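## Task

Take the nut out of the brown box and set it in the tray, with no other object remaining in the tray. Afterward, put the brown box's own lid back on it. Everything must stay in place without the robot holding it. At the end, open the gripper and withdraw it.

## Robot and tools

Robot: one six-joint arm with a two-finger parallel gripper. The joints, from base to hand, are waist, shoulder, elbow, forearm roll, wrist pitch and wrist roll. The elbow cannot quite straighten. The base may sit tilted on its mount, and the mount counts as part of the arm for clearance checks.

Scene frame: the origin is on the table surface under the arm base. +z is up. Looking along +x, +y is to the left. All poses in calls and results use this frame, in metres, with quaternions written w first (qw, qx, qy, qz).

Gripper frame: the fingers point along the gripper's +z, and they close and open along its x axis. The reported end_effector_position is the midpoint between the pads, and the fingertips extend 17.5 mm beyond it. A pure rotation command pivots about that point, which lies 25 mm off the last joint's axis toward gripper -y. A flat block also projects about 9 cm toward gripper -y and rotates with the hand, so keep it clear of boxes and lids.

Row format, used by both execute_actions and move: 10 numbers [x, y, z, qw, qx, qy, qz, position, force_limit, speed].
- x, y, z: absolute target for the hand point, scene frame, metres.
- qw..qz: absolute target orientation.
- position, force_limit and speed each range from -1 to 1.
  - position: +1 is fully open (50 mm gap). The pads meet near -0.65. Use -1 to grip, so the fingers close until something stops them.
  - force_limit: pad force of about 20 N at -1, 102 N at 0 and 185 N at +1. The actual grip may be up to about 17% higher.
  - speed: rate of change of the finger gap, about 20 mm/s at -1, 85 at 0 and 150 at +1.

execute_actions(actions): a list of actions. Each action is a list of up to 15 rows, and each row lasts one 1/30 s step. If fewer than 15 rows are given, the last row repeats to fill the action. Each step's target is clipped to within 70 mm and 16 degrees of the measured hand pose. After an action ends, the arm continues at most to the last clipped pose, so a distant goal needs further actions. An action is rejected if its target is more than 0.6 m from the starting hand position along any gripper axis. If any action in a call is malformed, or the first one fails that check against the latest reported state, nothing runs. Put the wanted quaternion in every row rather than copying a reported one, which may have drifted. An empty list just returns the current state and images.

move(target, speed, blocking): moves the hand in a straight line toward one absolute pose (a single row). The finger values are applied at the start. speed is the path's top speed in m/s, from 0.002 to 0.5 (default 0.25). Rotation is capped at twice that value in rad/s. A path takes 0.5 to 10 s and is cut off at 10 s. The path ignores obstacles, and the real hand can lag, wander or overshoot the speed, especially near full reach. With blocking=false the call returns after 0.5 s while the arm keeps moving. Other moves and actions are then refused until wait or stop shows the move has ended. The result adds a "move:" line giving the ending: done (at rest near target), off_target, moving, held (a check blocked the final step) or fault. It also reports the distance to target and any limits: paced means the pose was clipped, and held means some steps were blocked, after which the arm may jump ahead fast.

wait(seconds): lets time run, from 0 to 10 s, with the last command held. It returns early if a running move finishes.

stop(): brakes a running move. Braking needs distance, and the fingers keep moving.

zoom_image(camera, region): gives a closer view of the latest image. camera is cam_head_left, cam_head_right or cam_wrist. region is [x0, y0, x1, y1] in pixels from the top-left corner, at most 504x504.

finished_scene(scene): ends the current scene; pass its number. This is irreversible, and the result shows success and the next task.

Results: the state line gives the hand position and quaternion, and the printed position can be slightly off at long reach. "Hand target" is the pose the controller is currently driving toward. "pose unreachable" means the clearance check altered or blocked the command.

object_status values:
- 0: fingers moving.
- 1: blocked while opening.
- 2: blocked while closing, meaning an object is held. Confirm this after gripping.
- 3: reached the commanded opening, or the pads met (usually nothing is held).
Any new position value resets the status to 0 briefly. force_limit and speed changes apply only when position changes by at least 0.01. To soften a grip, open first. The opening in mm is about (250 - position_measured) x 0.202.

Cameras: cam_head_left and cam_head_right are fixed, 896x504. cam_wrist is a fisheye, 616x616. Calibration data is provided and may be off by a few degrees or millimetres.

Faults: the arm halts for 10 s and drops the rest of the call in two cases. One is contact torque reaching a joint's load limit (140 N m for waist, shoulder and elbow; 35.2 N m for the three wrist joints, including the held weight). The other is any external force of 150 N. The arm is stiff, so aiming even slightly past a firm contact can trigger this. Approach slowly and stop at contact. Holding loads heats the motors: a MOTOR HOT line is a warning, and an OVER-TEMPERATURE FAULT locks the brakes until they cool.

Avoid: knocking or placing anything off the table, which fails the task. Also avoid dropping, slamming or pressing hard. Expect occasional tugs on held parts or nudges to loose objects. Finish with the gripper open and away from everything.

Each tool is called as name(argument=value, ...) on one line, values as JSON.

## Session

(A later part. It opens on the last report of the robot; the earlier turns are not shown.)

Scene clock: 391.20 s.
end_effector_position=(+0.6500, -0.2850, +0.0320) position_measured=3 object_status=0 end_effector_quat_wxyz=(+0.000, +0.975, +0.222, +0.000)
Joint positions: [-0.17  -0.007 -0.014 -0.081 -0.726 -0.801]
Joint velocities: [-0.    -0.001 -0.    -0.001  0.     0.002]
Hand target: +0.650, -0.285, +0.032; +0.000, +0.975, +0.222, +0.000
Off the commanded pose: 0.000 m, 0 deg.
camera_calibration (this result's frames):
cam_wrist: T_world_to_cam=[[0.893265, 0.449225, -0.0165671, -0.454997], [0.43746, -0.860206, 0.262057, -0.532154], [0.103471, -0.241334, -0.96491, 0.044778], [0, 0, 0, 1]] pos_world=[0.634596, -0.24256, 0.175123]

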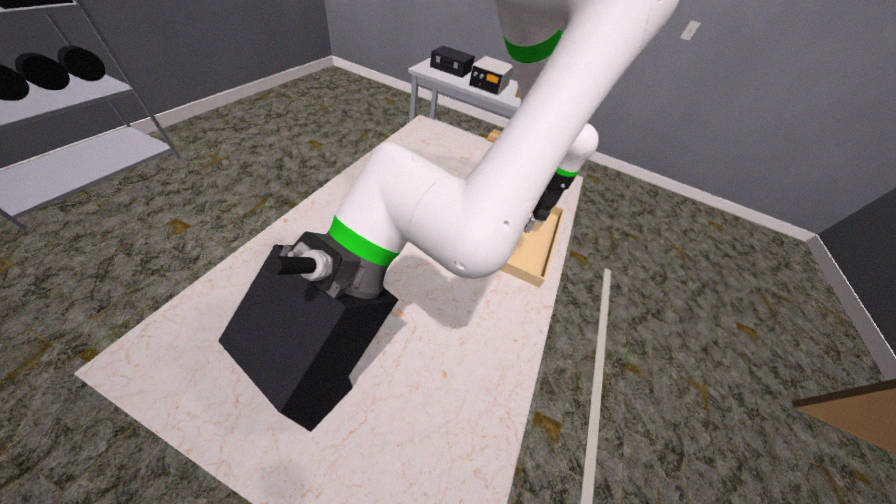

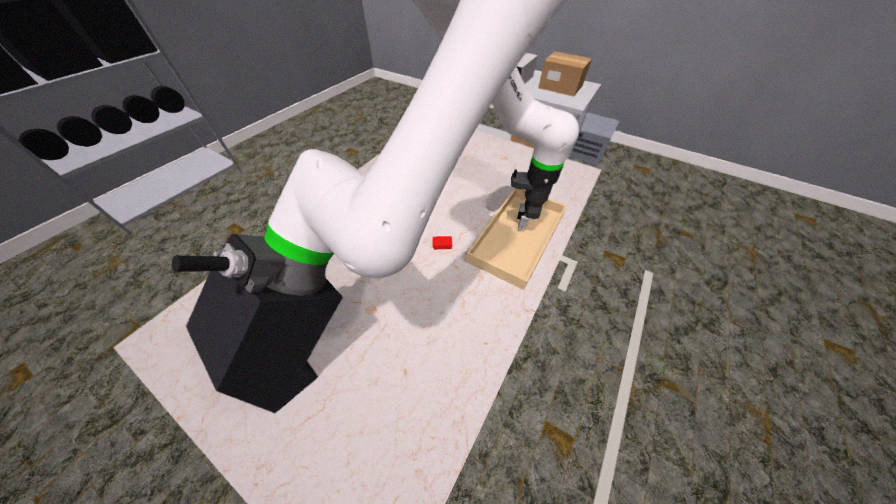

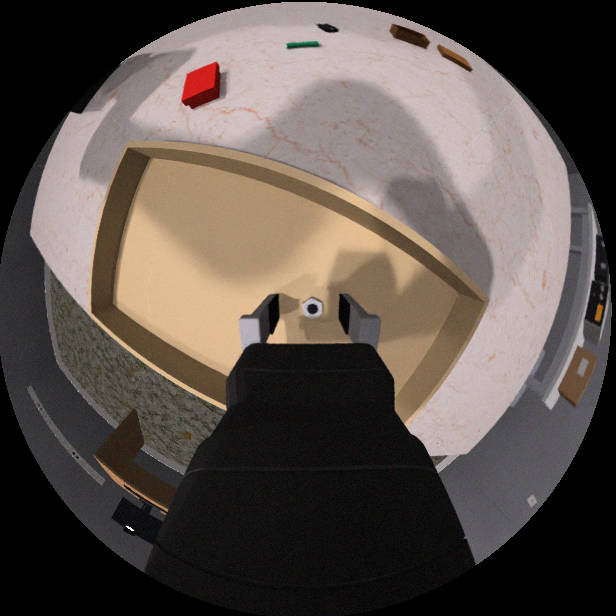

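move(target=[0.65, -0.285, 0.11, 0, 0.9751, 0.2215, 0, 1, -0.2, 0], speed=0.2)

move(target=[0.69, 0.254, 0.08, 0, 0.5329, 0.8462, 0, 1, -0.2, 0], speed=0.3)

zoom_image(camera="cam_wrist", region=[220, 150, 400, 350])

Scene clock: 396.53 s.
end_effector_position=(+0.6501, -0.2851, +0.1098) position_measured=3 object_status=3 end_effector_quat_wxyz=(-0.000, +0.975, +0.221, -0.000)
Joint positions: [-0.182 -0.14  -0.016 -0.083 -0.858 -0.8  ]
Joint velocities: [-0.    -0.002  0.001 -0.    -0.001 -0.001]
Hand target: +0.650, -0.285, +0.110; -0.000, +0.975, +0.222, +0.000
Off the commanded pose: 0.000 m, 0 deg.
move: done
camera_calibration (this result's frames):
cam_wrist: T_world_to_cam=[[0.893293, 0.449166, -0.0166427, -0.453709], [0.437439, -0.860268, 0.26189, -0.552675], [0.103315, -0.241225, -0.964954, 0.119959], [0, 0, 0, 1]] pos_world=[0.634664, -0.242721, 0.252944]

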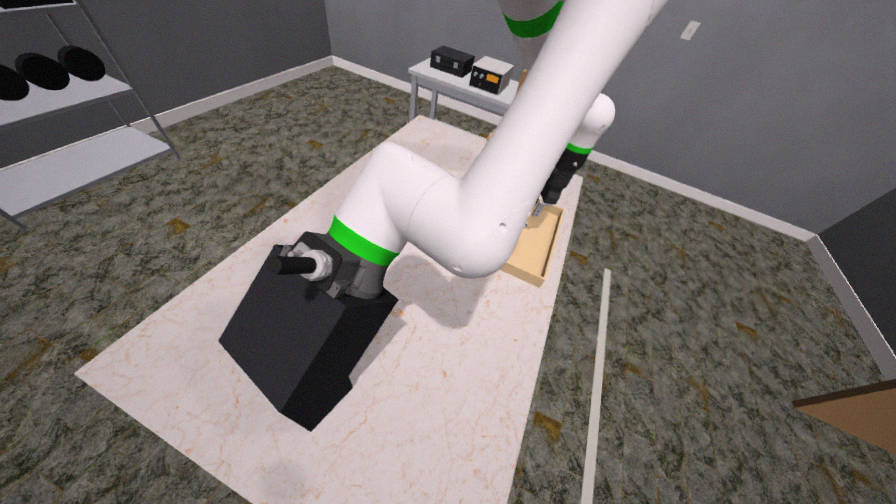

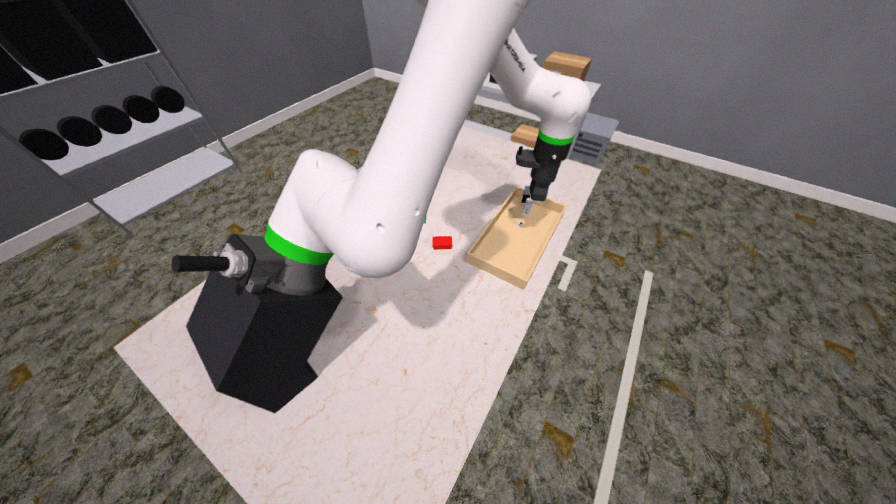

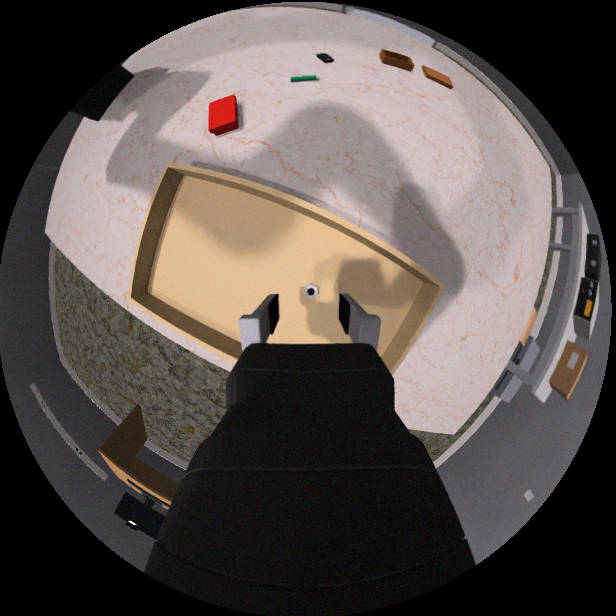

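Scene clock: 399.57 s.
end_effector_position=(+0.6890, +0.2541, +0.0811) position_measured=3 object_status=3 end_effector_quat_wxyz=(+0.000, +0.532, +0.847, -0.000)
Joint positions: [ 0.95   0.197 -0.092  0.88  -0.993 -0.78 ]
Joint velocities: [-0.001  0.002  0.001 -0.002  0.001  0.001]
Hand target: +0.689, +0.254, +0.081; +0.000, +0.532, +0.847, -0.000
Off the commanded pose: 0.002 m, 0 deg.
move: done
camera_calibration (this result's frames):
cam_wrist: T_world_to_cam=[[-0.451275, 0.892222, -0.0170443, 0.0826449], [0.859155, 0.439555, 0.262, -0.719146], [0.241254, 0.103591, -0.964917, 0.0356973], [0, 0, 0, 1]] pos_world=[0.646541, 0.238669, 0.22427]

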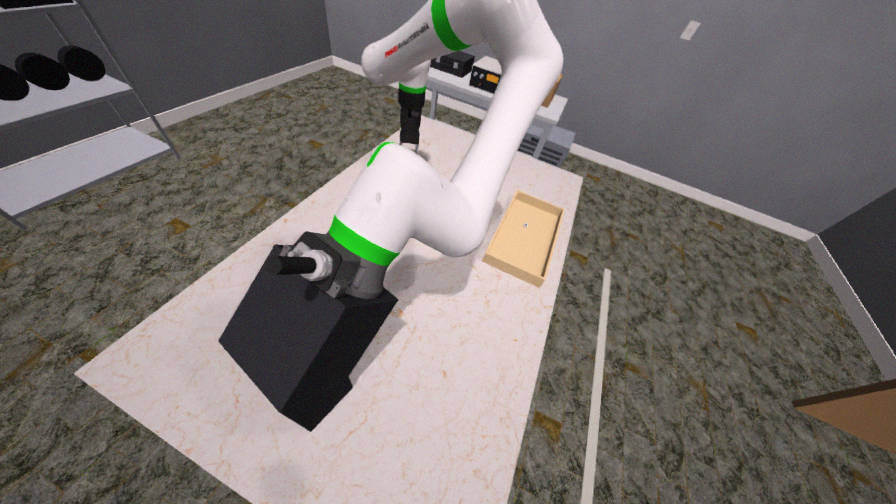

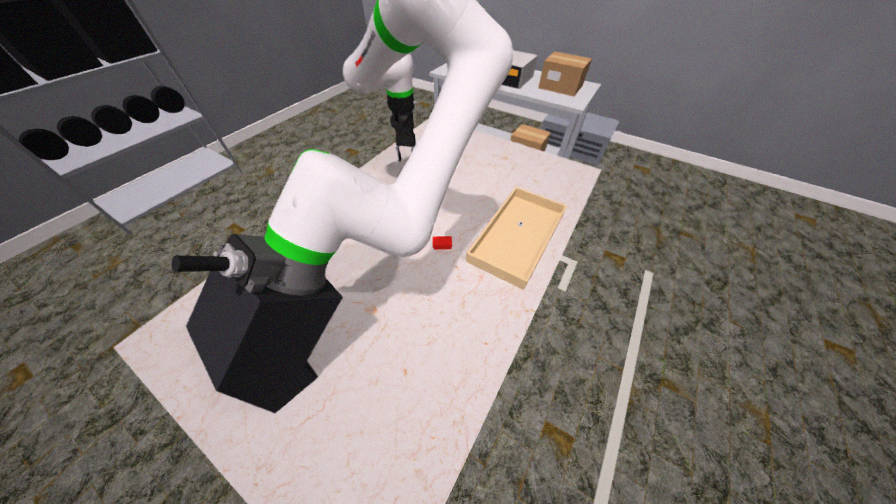

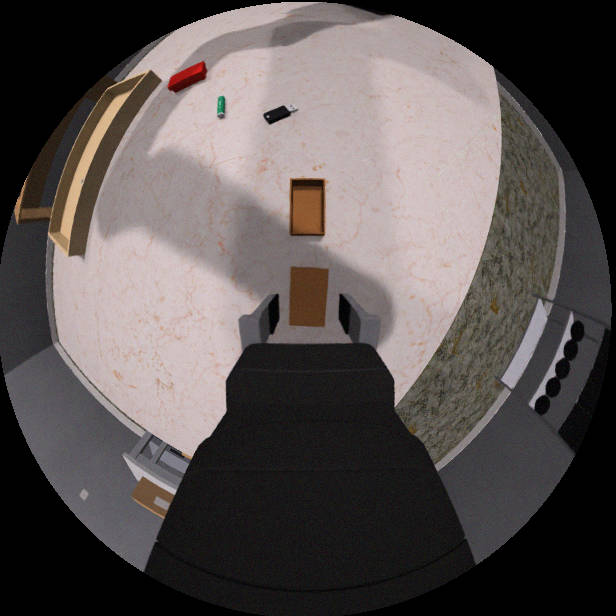

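Region (220, 150, 400, 350) of cam_wrist's 616x616 image, scaled by 2.520, with more detail than that image has; it fills the left 454 columns of this view, and the rest is white.

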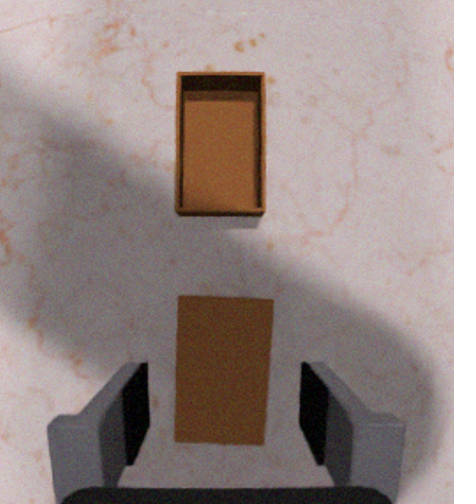

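move(target=[0.69, 0.254, 0.0215, 0, 0.5329, 0.8462, 0, 1, -0.3, 0], speed=0.1)

execute_actions(actions=[[[0.69, 0.254, 0.0215, 0, 0.5329, 0.8462, 0, -1, -0.3, 0]]])

Scene clock: 406.30 s.
end_effector_position=(+0.6899, +0.2541, +0.0216) position_measured=3 object_status=3 end_effector_quat_wxyz=(-0.000, +0.533, +0.846, +0.000)
Joint positions: [ 0.872  0.279 -0.087  0.915 -0.887 -0.799]
Joint velocities: [ 0.     0.    -0.     0.     0.001 -0.001]
Hand target: +0.690, +0.254, +0.022; -0.000, +0.533, +0.846, +0.000
Off the commanded pose: 0.000 m, 0 deg.
move: done
camera_calibration (this result's frames):
cam_wrist: T_world_to_cam=[[-0.449152, 0.893306, -0.0163526, 0.0803367], [0.860292, 0.437348, 0.261963, -0.704544], [0.241165, 0.103593, -0.964939, -0.0219544], [0, 0, 0, 1]] pos_world=[0.647492, 0.23864, 0.164693]

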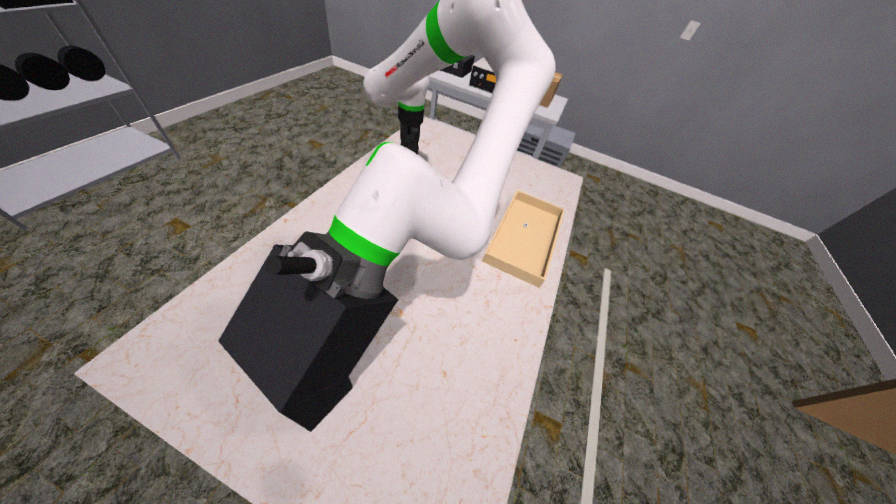

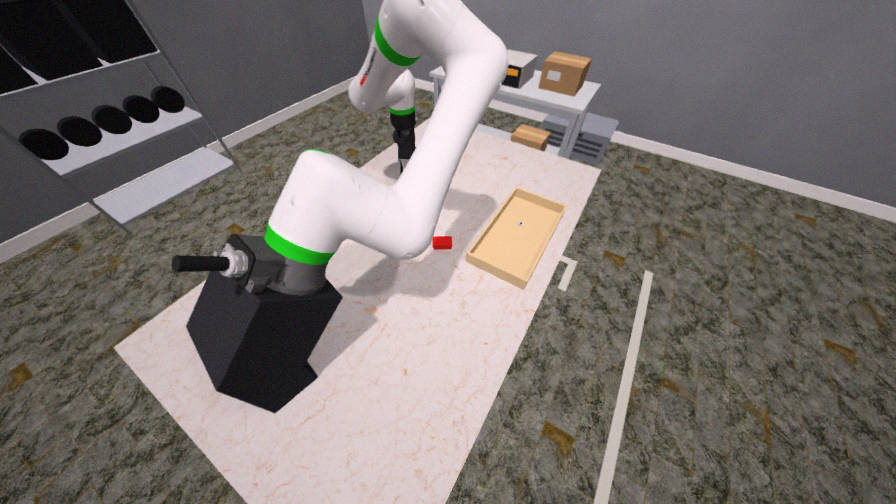

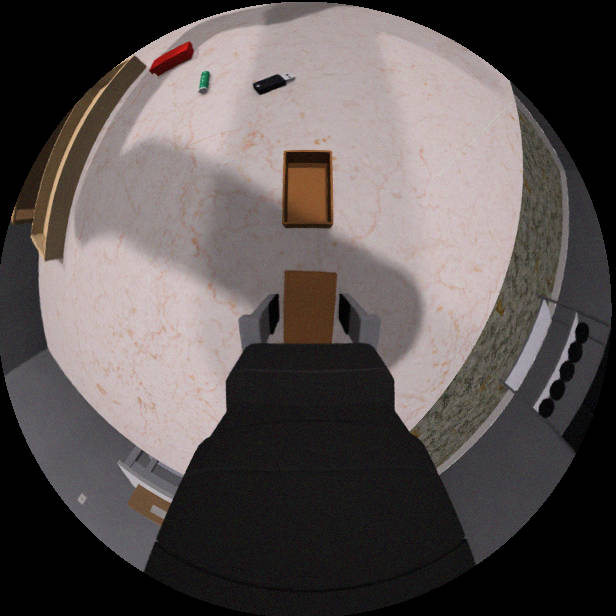

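Scene clock: 406.80 s.
end_effector_position=(+0.6900, +0.2540, +0.0215) position_measured=60 object_status=2 end_effector_quat_wxyz=(+0.000, +0.533, +0.846, +0.000)
Joint positions: [ 0.872  0.279 -0.086  0.915 -0.887 -0.799]
Joint velocities: [ 0.001 -0.001 -0.     0.     0.001 -0.002]
Hand target: +0.690, +0.254, +0.021; -0.000, +0.533, +0.846, +0.000
Off the commanded pose: 0.000 m, 0 deg.
camera_calibration (this result's frames):
cam_wrist: T_world_to_cam=[[-0.449251, 0.893251, -0.0165826, 0.0805277], [0.860193, 0.43749, 0.262053, -0.704554], [0.241334, 0.103463, -0.964911, -0.0221136], [0, 0, 0, 1]] pos_world=[0.647566, 0.238592, 0.164628]

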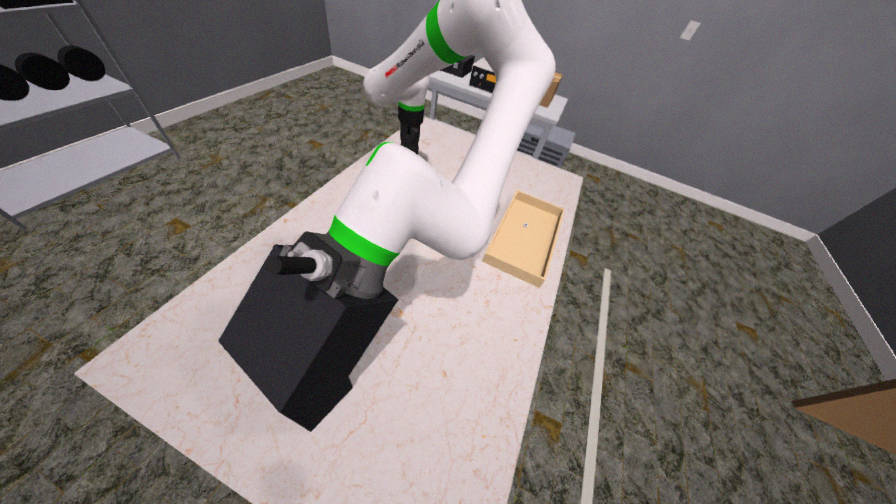

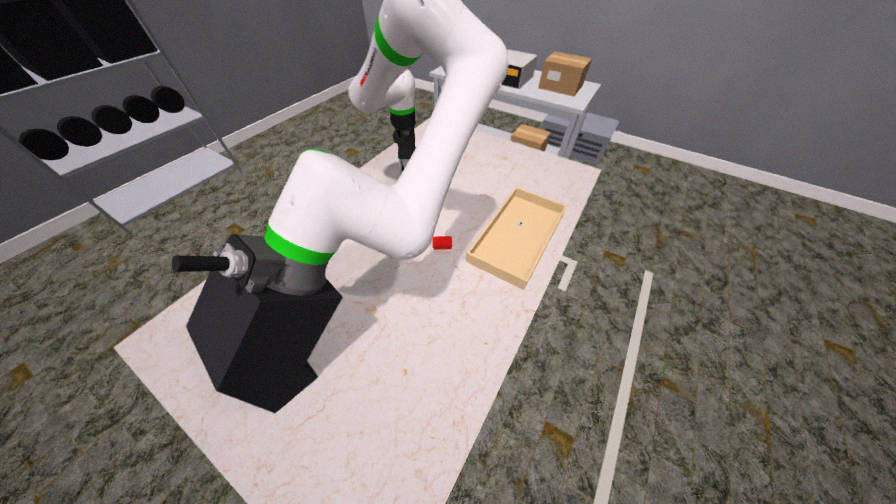

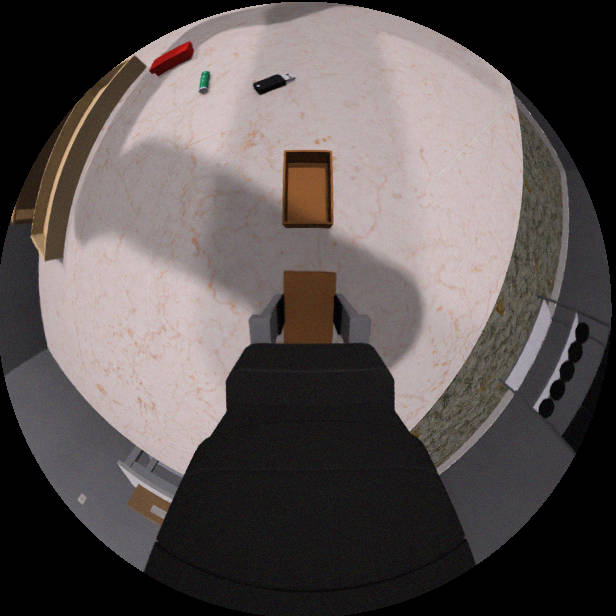

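zoom_image(camera="cam_wrist", region=[230, 130, 390, 350])

Region (230, 130, 390, 350) of cam_wrist's 616x616 image, scaled by 2.291, with more detail than that image has; it fills the left 367 columns of this view, and the rest is white.

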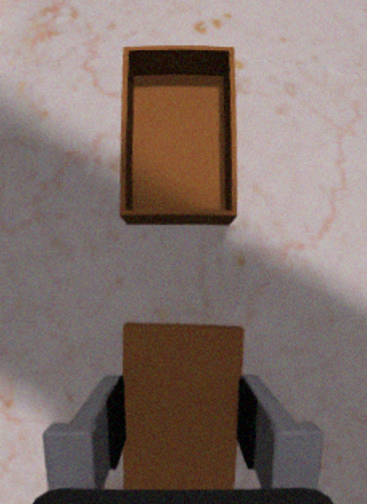

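move(target=[0.69, 0.254, 0.065, 0, 0.5329, 0.8462, 0, -1, -0.3, 0], speed=0.12)

move(target=[0.6, 0.211, 0.06, 0, 0.5329, 0.8462, 0, -1, -0.3, 0], speed=0.12)

zoom_image(camera="cam_wrist", region=[240, 230, 380, 350])

Scene clock: 418.10 s.
end_effector_position=(+0.6901, +0.2540, +0.0649) position_measured=60 object_status=2 end_effector_quat_wxyz=(+0.000, +0.533, +0.846, -0.000)
Joint positions: [ 0.928  0.219 -0.09   0.888 -0.963 -0.784]
Joint velocities: [ 0.002 -0.    -0.    -0.    -0.     0.002]
Hand target: +0.690, +0.254, +0.065; +0.000, +0.533, +0.846, -0.000
Off the commanded pose: 0.000 m, 0 deg.
move: done
camera_calibration (this result's frames):
cam_wrist: T_world_to_cam=[[-0.449349, 0.893199, -0.016752, 0.0814087], [0.860116, 0.437621, 0.262085, -0.715944], [0.241425, 0.103359, -0.964899, 0.0197568], [0, 0, 0, 1]] pos_world=[0.647606, 0.238556, 0.208065]

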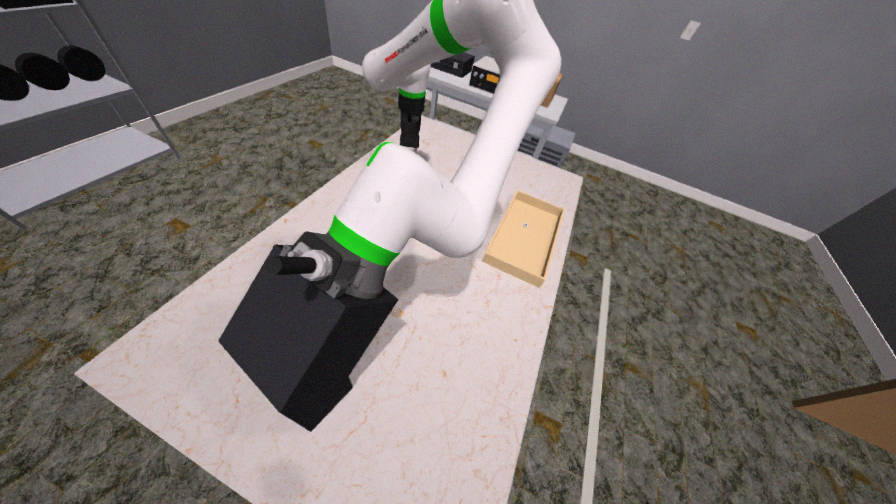

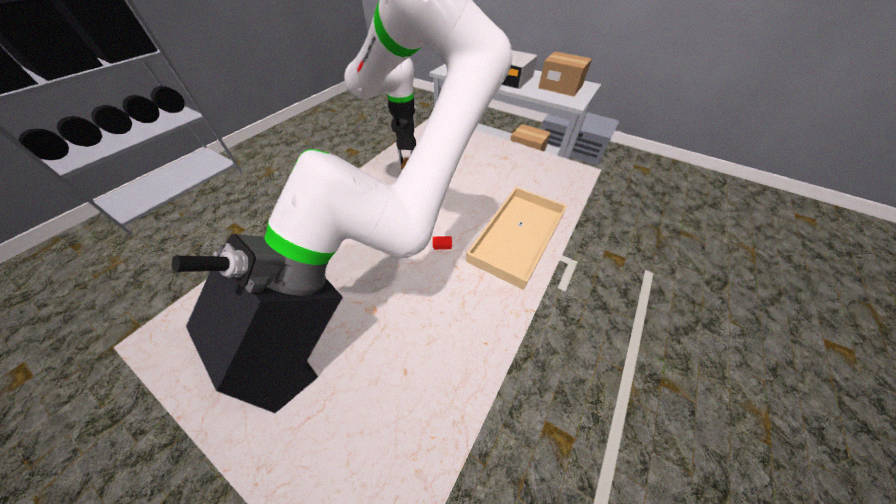

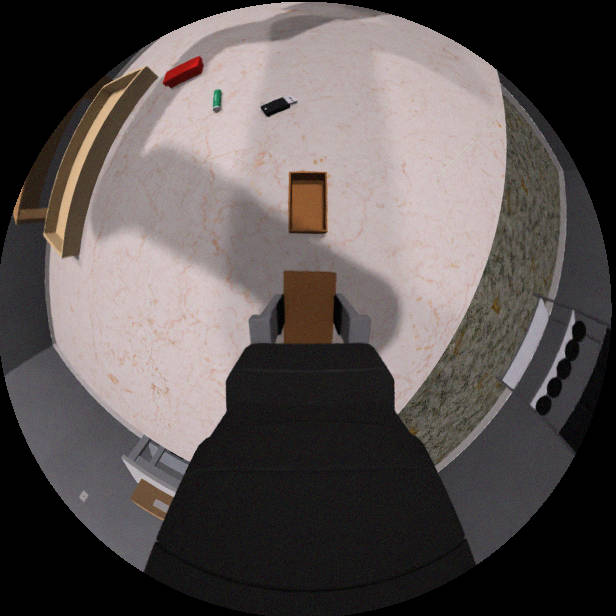

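Scene clock: 419.30 s.
end_effector_position=(+0.5999, +0.2107, +0.0600) position_measured=60 object_status=2 end_effector_quat_wxyz=(-0.000, +0.533, +0.846, -0.000)
Joint positions: [ 0.923  0.051 -0.439  1.002 -0.853 -0.967]
Joint velocities: [-0.     0.001 -0.     0.    -0.001  0.   ]
Hand target: +0.600, +0.211, +0.060; -0.000, +0.533, +0.846, -0.000
Off the commanded pose: 0.000 m, 0 deg.
move: done
camera_calibration (this result's frames):
cam_wrist: T_world_to_cam=[[-0.449247, 0.893257, -0.0163855, 0.0793515], [0.860272, 0.437461, 0.261838, -0.618263], [0.241057, 0.103534, -0.964973, 0.0414402], [0, 0, 0, 1]] pos_world=[0.557533, 0.195294, 0.203174]

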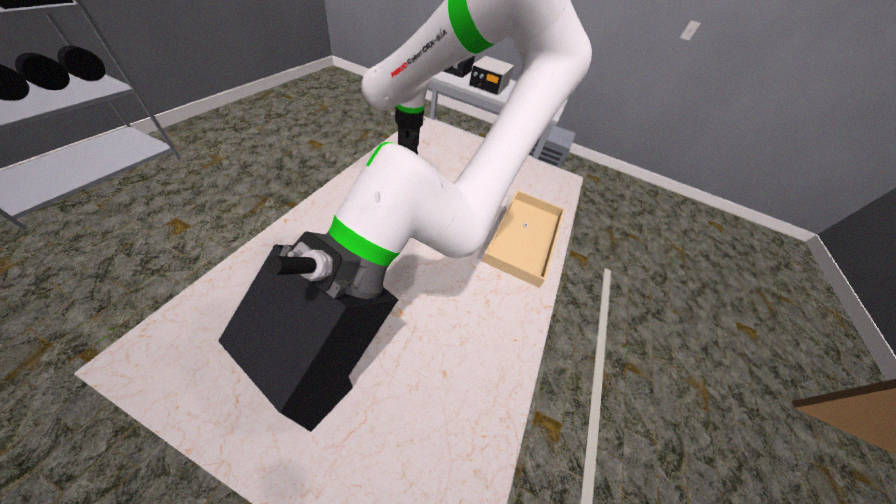

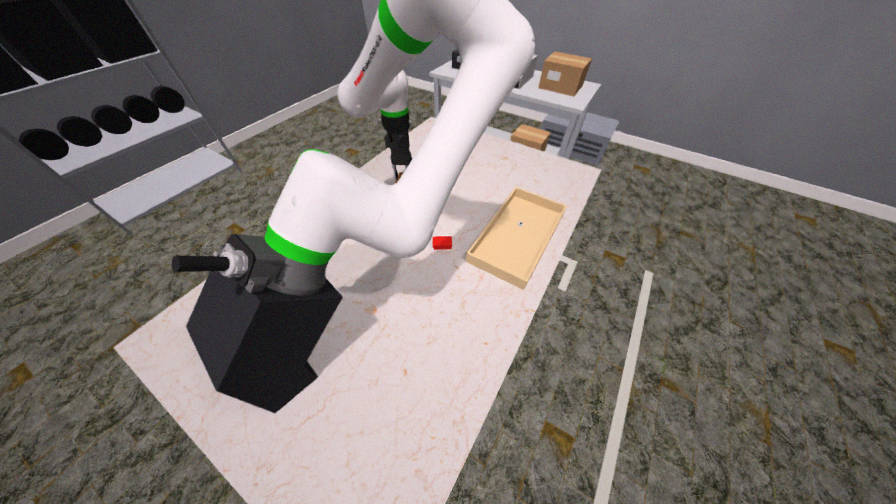

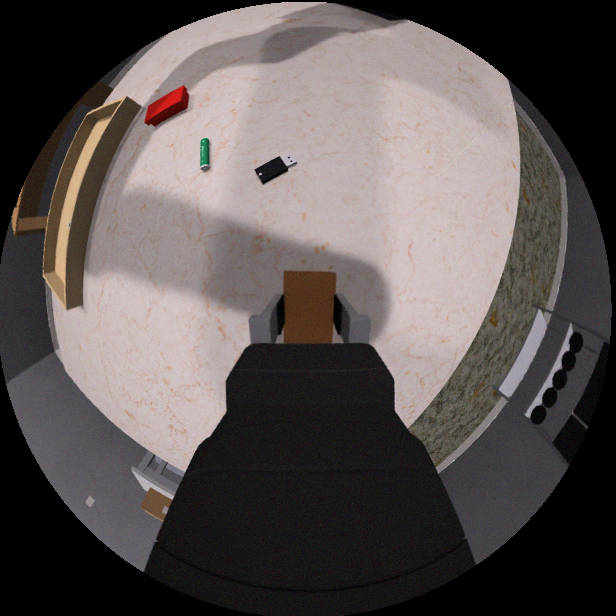

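Region (240, 230, 380, 350) of cam_wrist's 616x616 image, scaled by 3.600, with more detail than that image has; it fills the top 432 rows of this view, and the rest is white.

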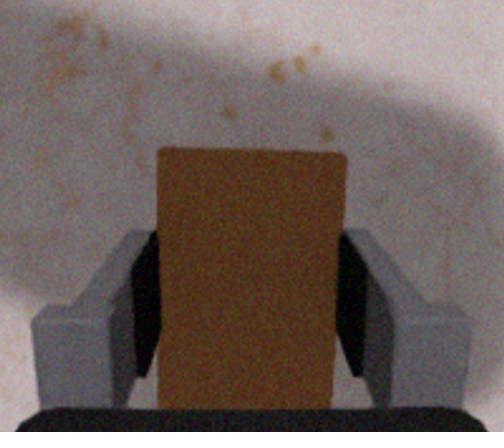

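move(target=[0.6, 0.211, 0.0475, 0, 0.5218, 0.8531, 0, -1, -0.3, 0], speed=0.04)

execute_actions(actions=[[[0.6, 0.211, 0.047, 0, 0.5218, 0.8531, 0, -1, -0.3, 0], [0.6, 0.211, 0.0465, 0, 0.5218, 0.8531, 0, -1, -0.3, 0], [0.6, 0.211, 0.046, 0, 0.5218, 0.8531, 0, -1, -0.3, 0], [0.6, 0.211, 0.0455, 0, 0.5218, 0.8531, 0, -1, -0.3, 0], [0.6, 0.211, 0.045, 0, 0.5218, 0.8531, 0, -1, -0.3, 0], [0.6, 0.211, 0.0445, 0, 0.5218, 0.8531, 0, -1, -0.3, 0]]])

Scene clock: 442.17 s.
end_effector_position=(+0.6000, +0.2110, +0.0475) position_measured=60 object_status=2 end_effector_quat_wxyz=(-0.000, +0.522, +0.853, -0.000)
Joint positions: [ 0.903  0.072 -0.44   1.02  -0.827 -0.953]
Joint velocities: [-0.    -0.    -0.     0.     0.001  0.   ]
Hand target: +0.600, +0.211, +0.048; -0.000, +0.522, +0.853, -0.000
Off the commanded pose: 0.000 m, 0 deg.
move: done
camera_calibration (this result's frames):
cam_wrist: T_world_to_cam=[[-0.47243, 0.881213, -0.0165184, 0.0953515], [0.848492, 0.459799, 0.262004, -0.612796], [0.238476, 0.109763, -0.964925, 0.0295564], [0, 0, 0, 1]] pos_world=[0.557951, 0.194494, 0.19065]

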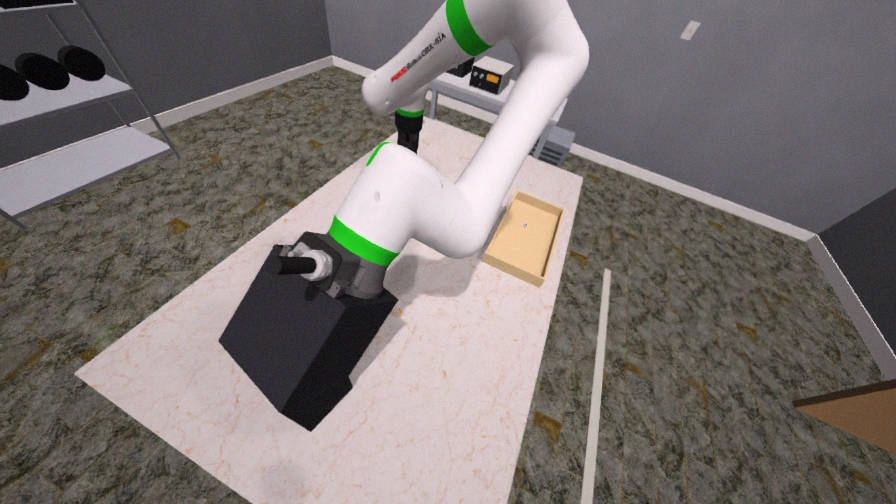

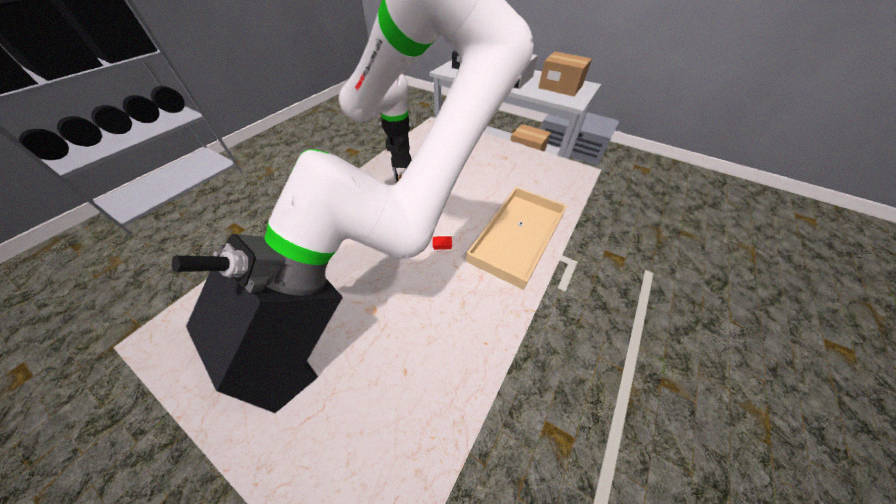

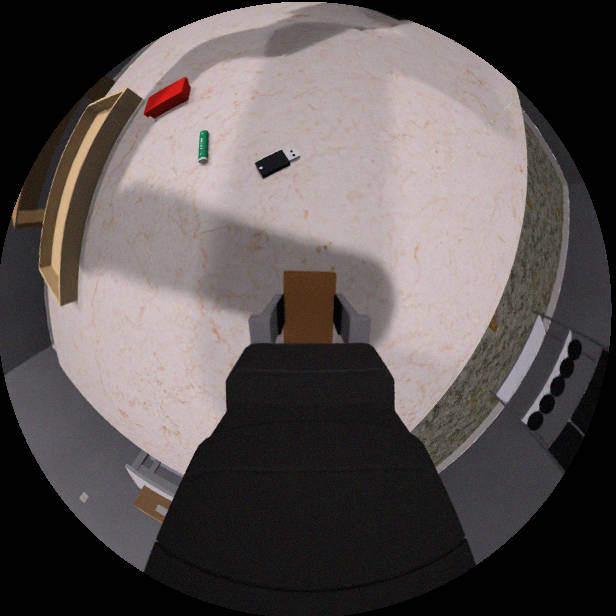

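Scene clock: 442.67 s.
end_effector_position=(+0.6000, +0.2110, +0.0445) position_measured=60 object_status=2 end_effector_quat_wxyz=(-0.000, +0.522, +0.853, +0.000)
Joint positions: [ 0.898  0.077 -0.44   1.025 -0.82  -0.956]
Joint velocities: [ 0.002  0.001  0.    -0.     0.001  0.   ]
Hand target: +0.600, +0.211, +0.045; -0.000, +0.522, +0.853, -0.000
Off the commanded pose: 0.000 m, 0 deg.
camera_calibration (this result's frames):
cam_wrist: T_world_to_cam=[[-0.472436, 0.881209, -0.0165643, 0.0953318], [0.848471, 0.45981, 0.262053, -0.612033], [0.23854, 0.109749, -0.964911, 0.0266046], [0, 0, 0, 1]] pos_world=[0.557984, 0.194492, 0.187635]

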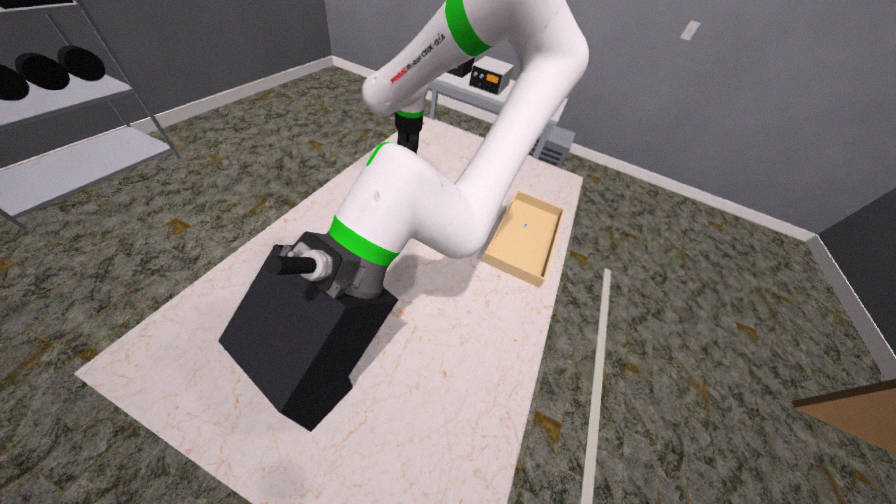

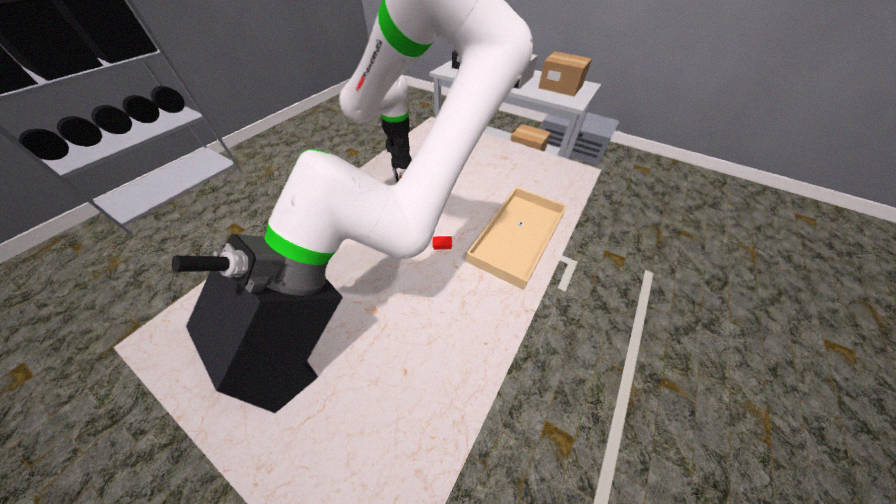

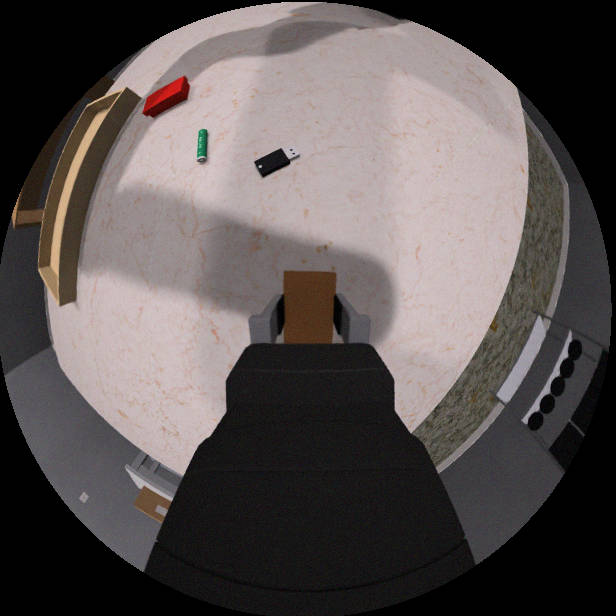

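No resistance yet. Continuing down slowly.

execute_actions(actions=[[[0.6, 0.211, 0.044, 0, 0.5218, 0.8531, 0, -1, -0.3, 0], [0.6, 0.211, 0.0435, 0, 0.5218, 0.8531, 0, -1, -0.3, 0], [0.6, 0.211, 0.043, 0, 0.5218, 0.8531, 0, -1, -0.3, 0], [0.6, 0.211, 0.0425, 0, 0.5218, 0.8531, 0, -1, -0.3, 0], [0.6, 0.211, 0.042, 0, 0.5218, 0.8531, 0, -1, -0.3, 0], [0.6, 0.211, 0.0415, 0, 0.5218, 0.8531, 0, -1, -0.3, 0], [0.6, 0.211, 0.041, 0, 0.5218, 0.8531, 0, -1, -0.3, 0]]])

zoom_image(camera="cam_wrist", region=[240, 230, 380, 350])

Scene clock: 449.23 s.
end_effector_position=(+0.6000, +0.2110, +0.0410) position_measured=60 object_status=2 end_effector_quat_wxyz=(+0.000, +0.522, +0.853, +0.000)
Joint positions: [ 0.892  0.083 -0.44   1.03  -0.813 -0.959]
Joint velocities: [ 0.002 -0.001  0.     0.     0.     0.   ]
Hand target: +0.600, +0.211, +0.041; -0.000, +0.522, +0.853, -0.000
Off the commanded pose: 0.000 m, 0 deg.
camera_calibration (this result's frames):
cam_wrist: T_world_to_cam=[[-0.472431, 0.881212, -0.0165622, 0.095276], [0.848465, 0.4598, 0.262091, -0.61113], [0.238573, 0.109767, -0.964901, 0.0232162], [0, 0, 0, 1]] pos_world=[0.557995, 0.194491, 0.184151]

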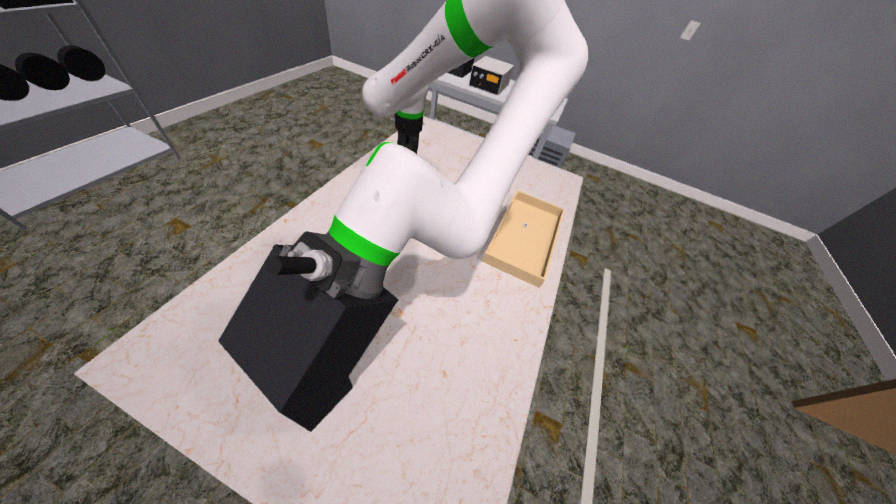

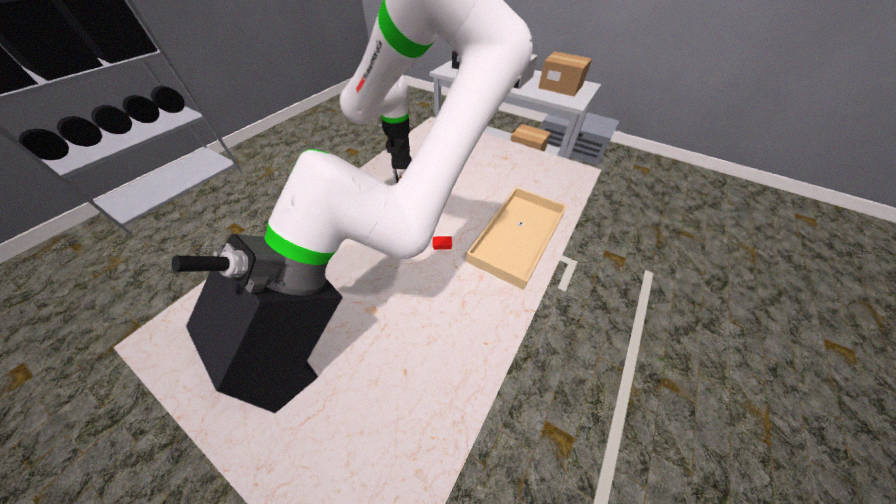

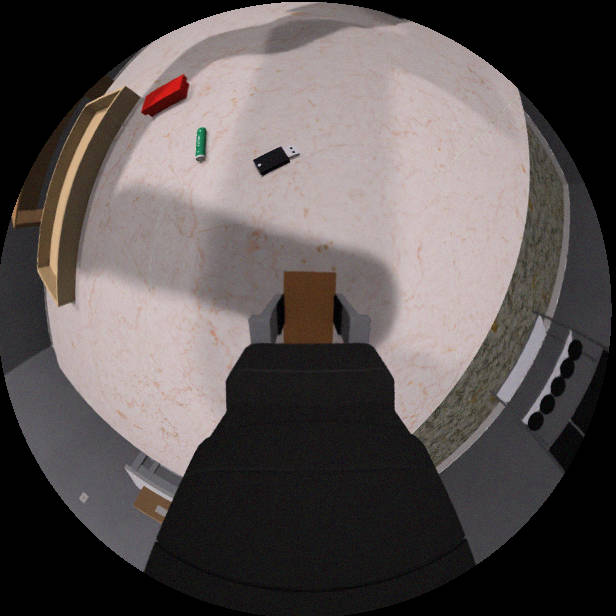

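Region (240, 230, 380, 350) of cam_wrist's 616x616 image, scaled by 3.600, with more detail than that image has; it fills the top 432 rows of this view, and the rest is white.

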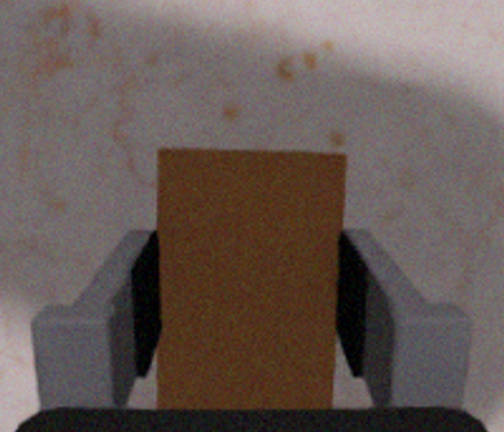

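zoom_image(camera="cam_head_right", region=[370, 150, 430, 195])

Region (370, 150, 430, 195) of cam_head_right's 896x504 image, scaled by 8.400, with more detail than that image has; it fills the top 378 rows of this view, and the rest is white.

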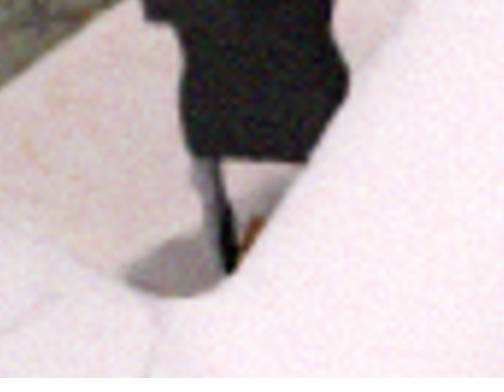

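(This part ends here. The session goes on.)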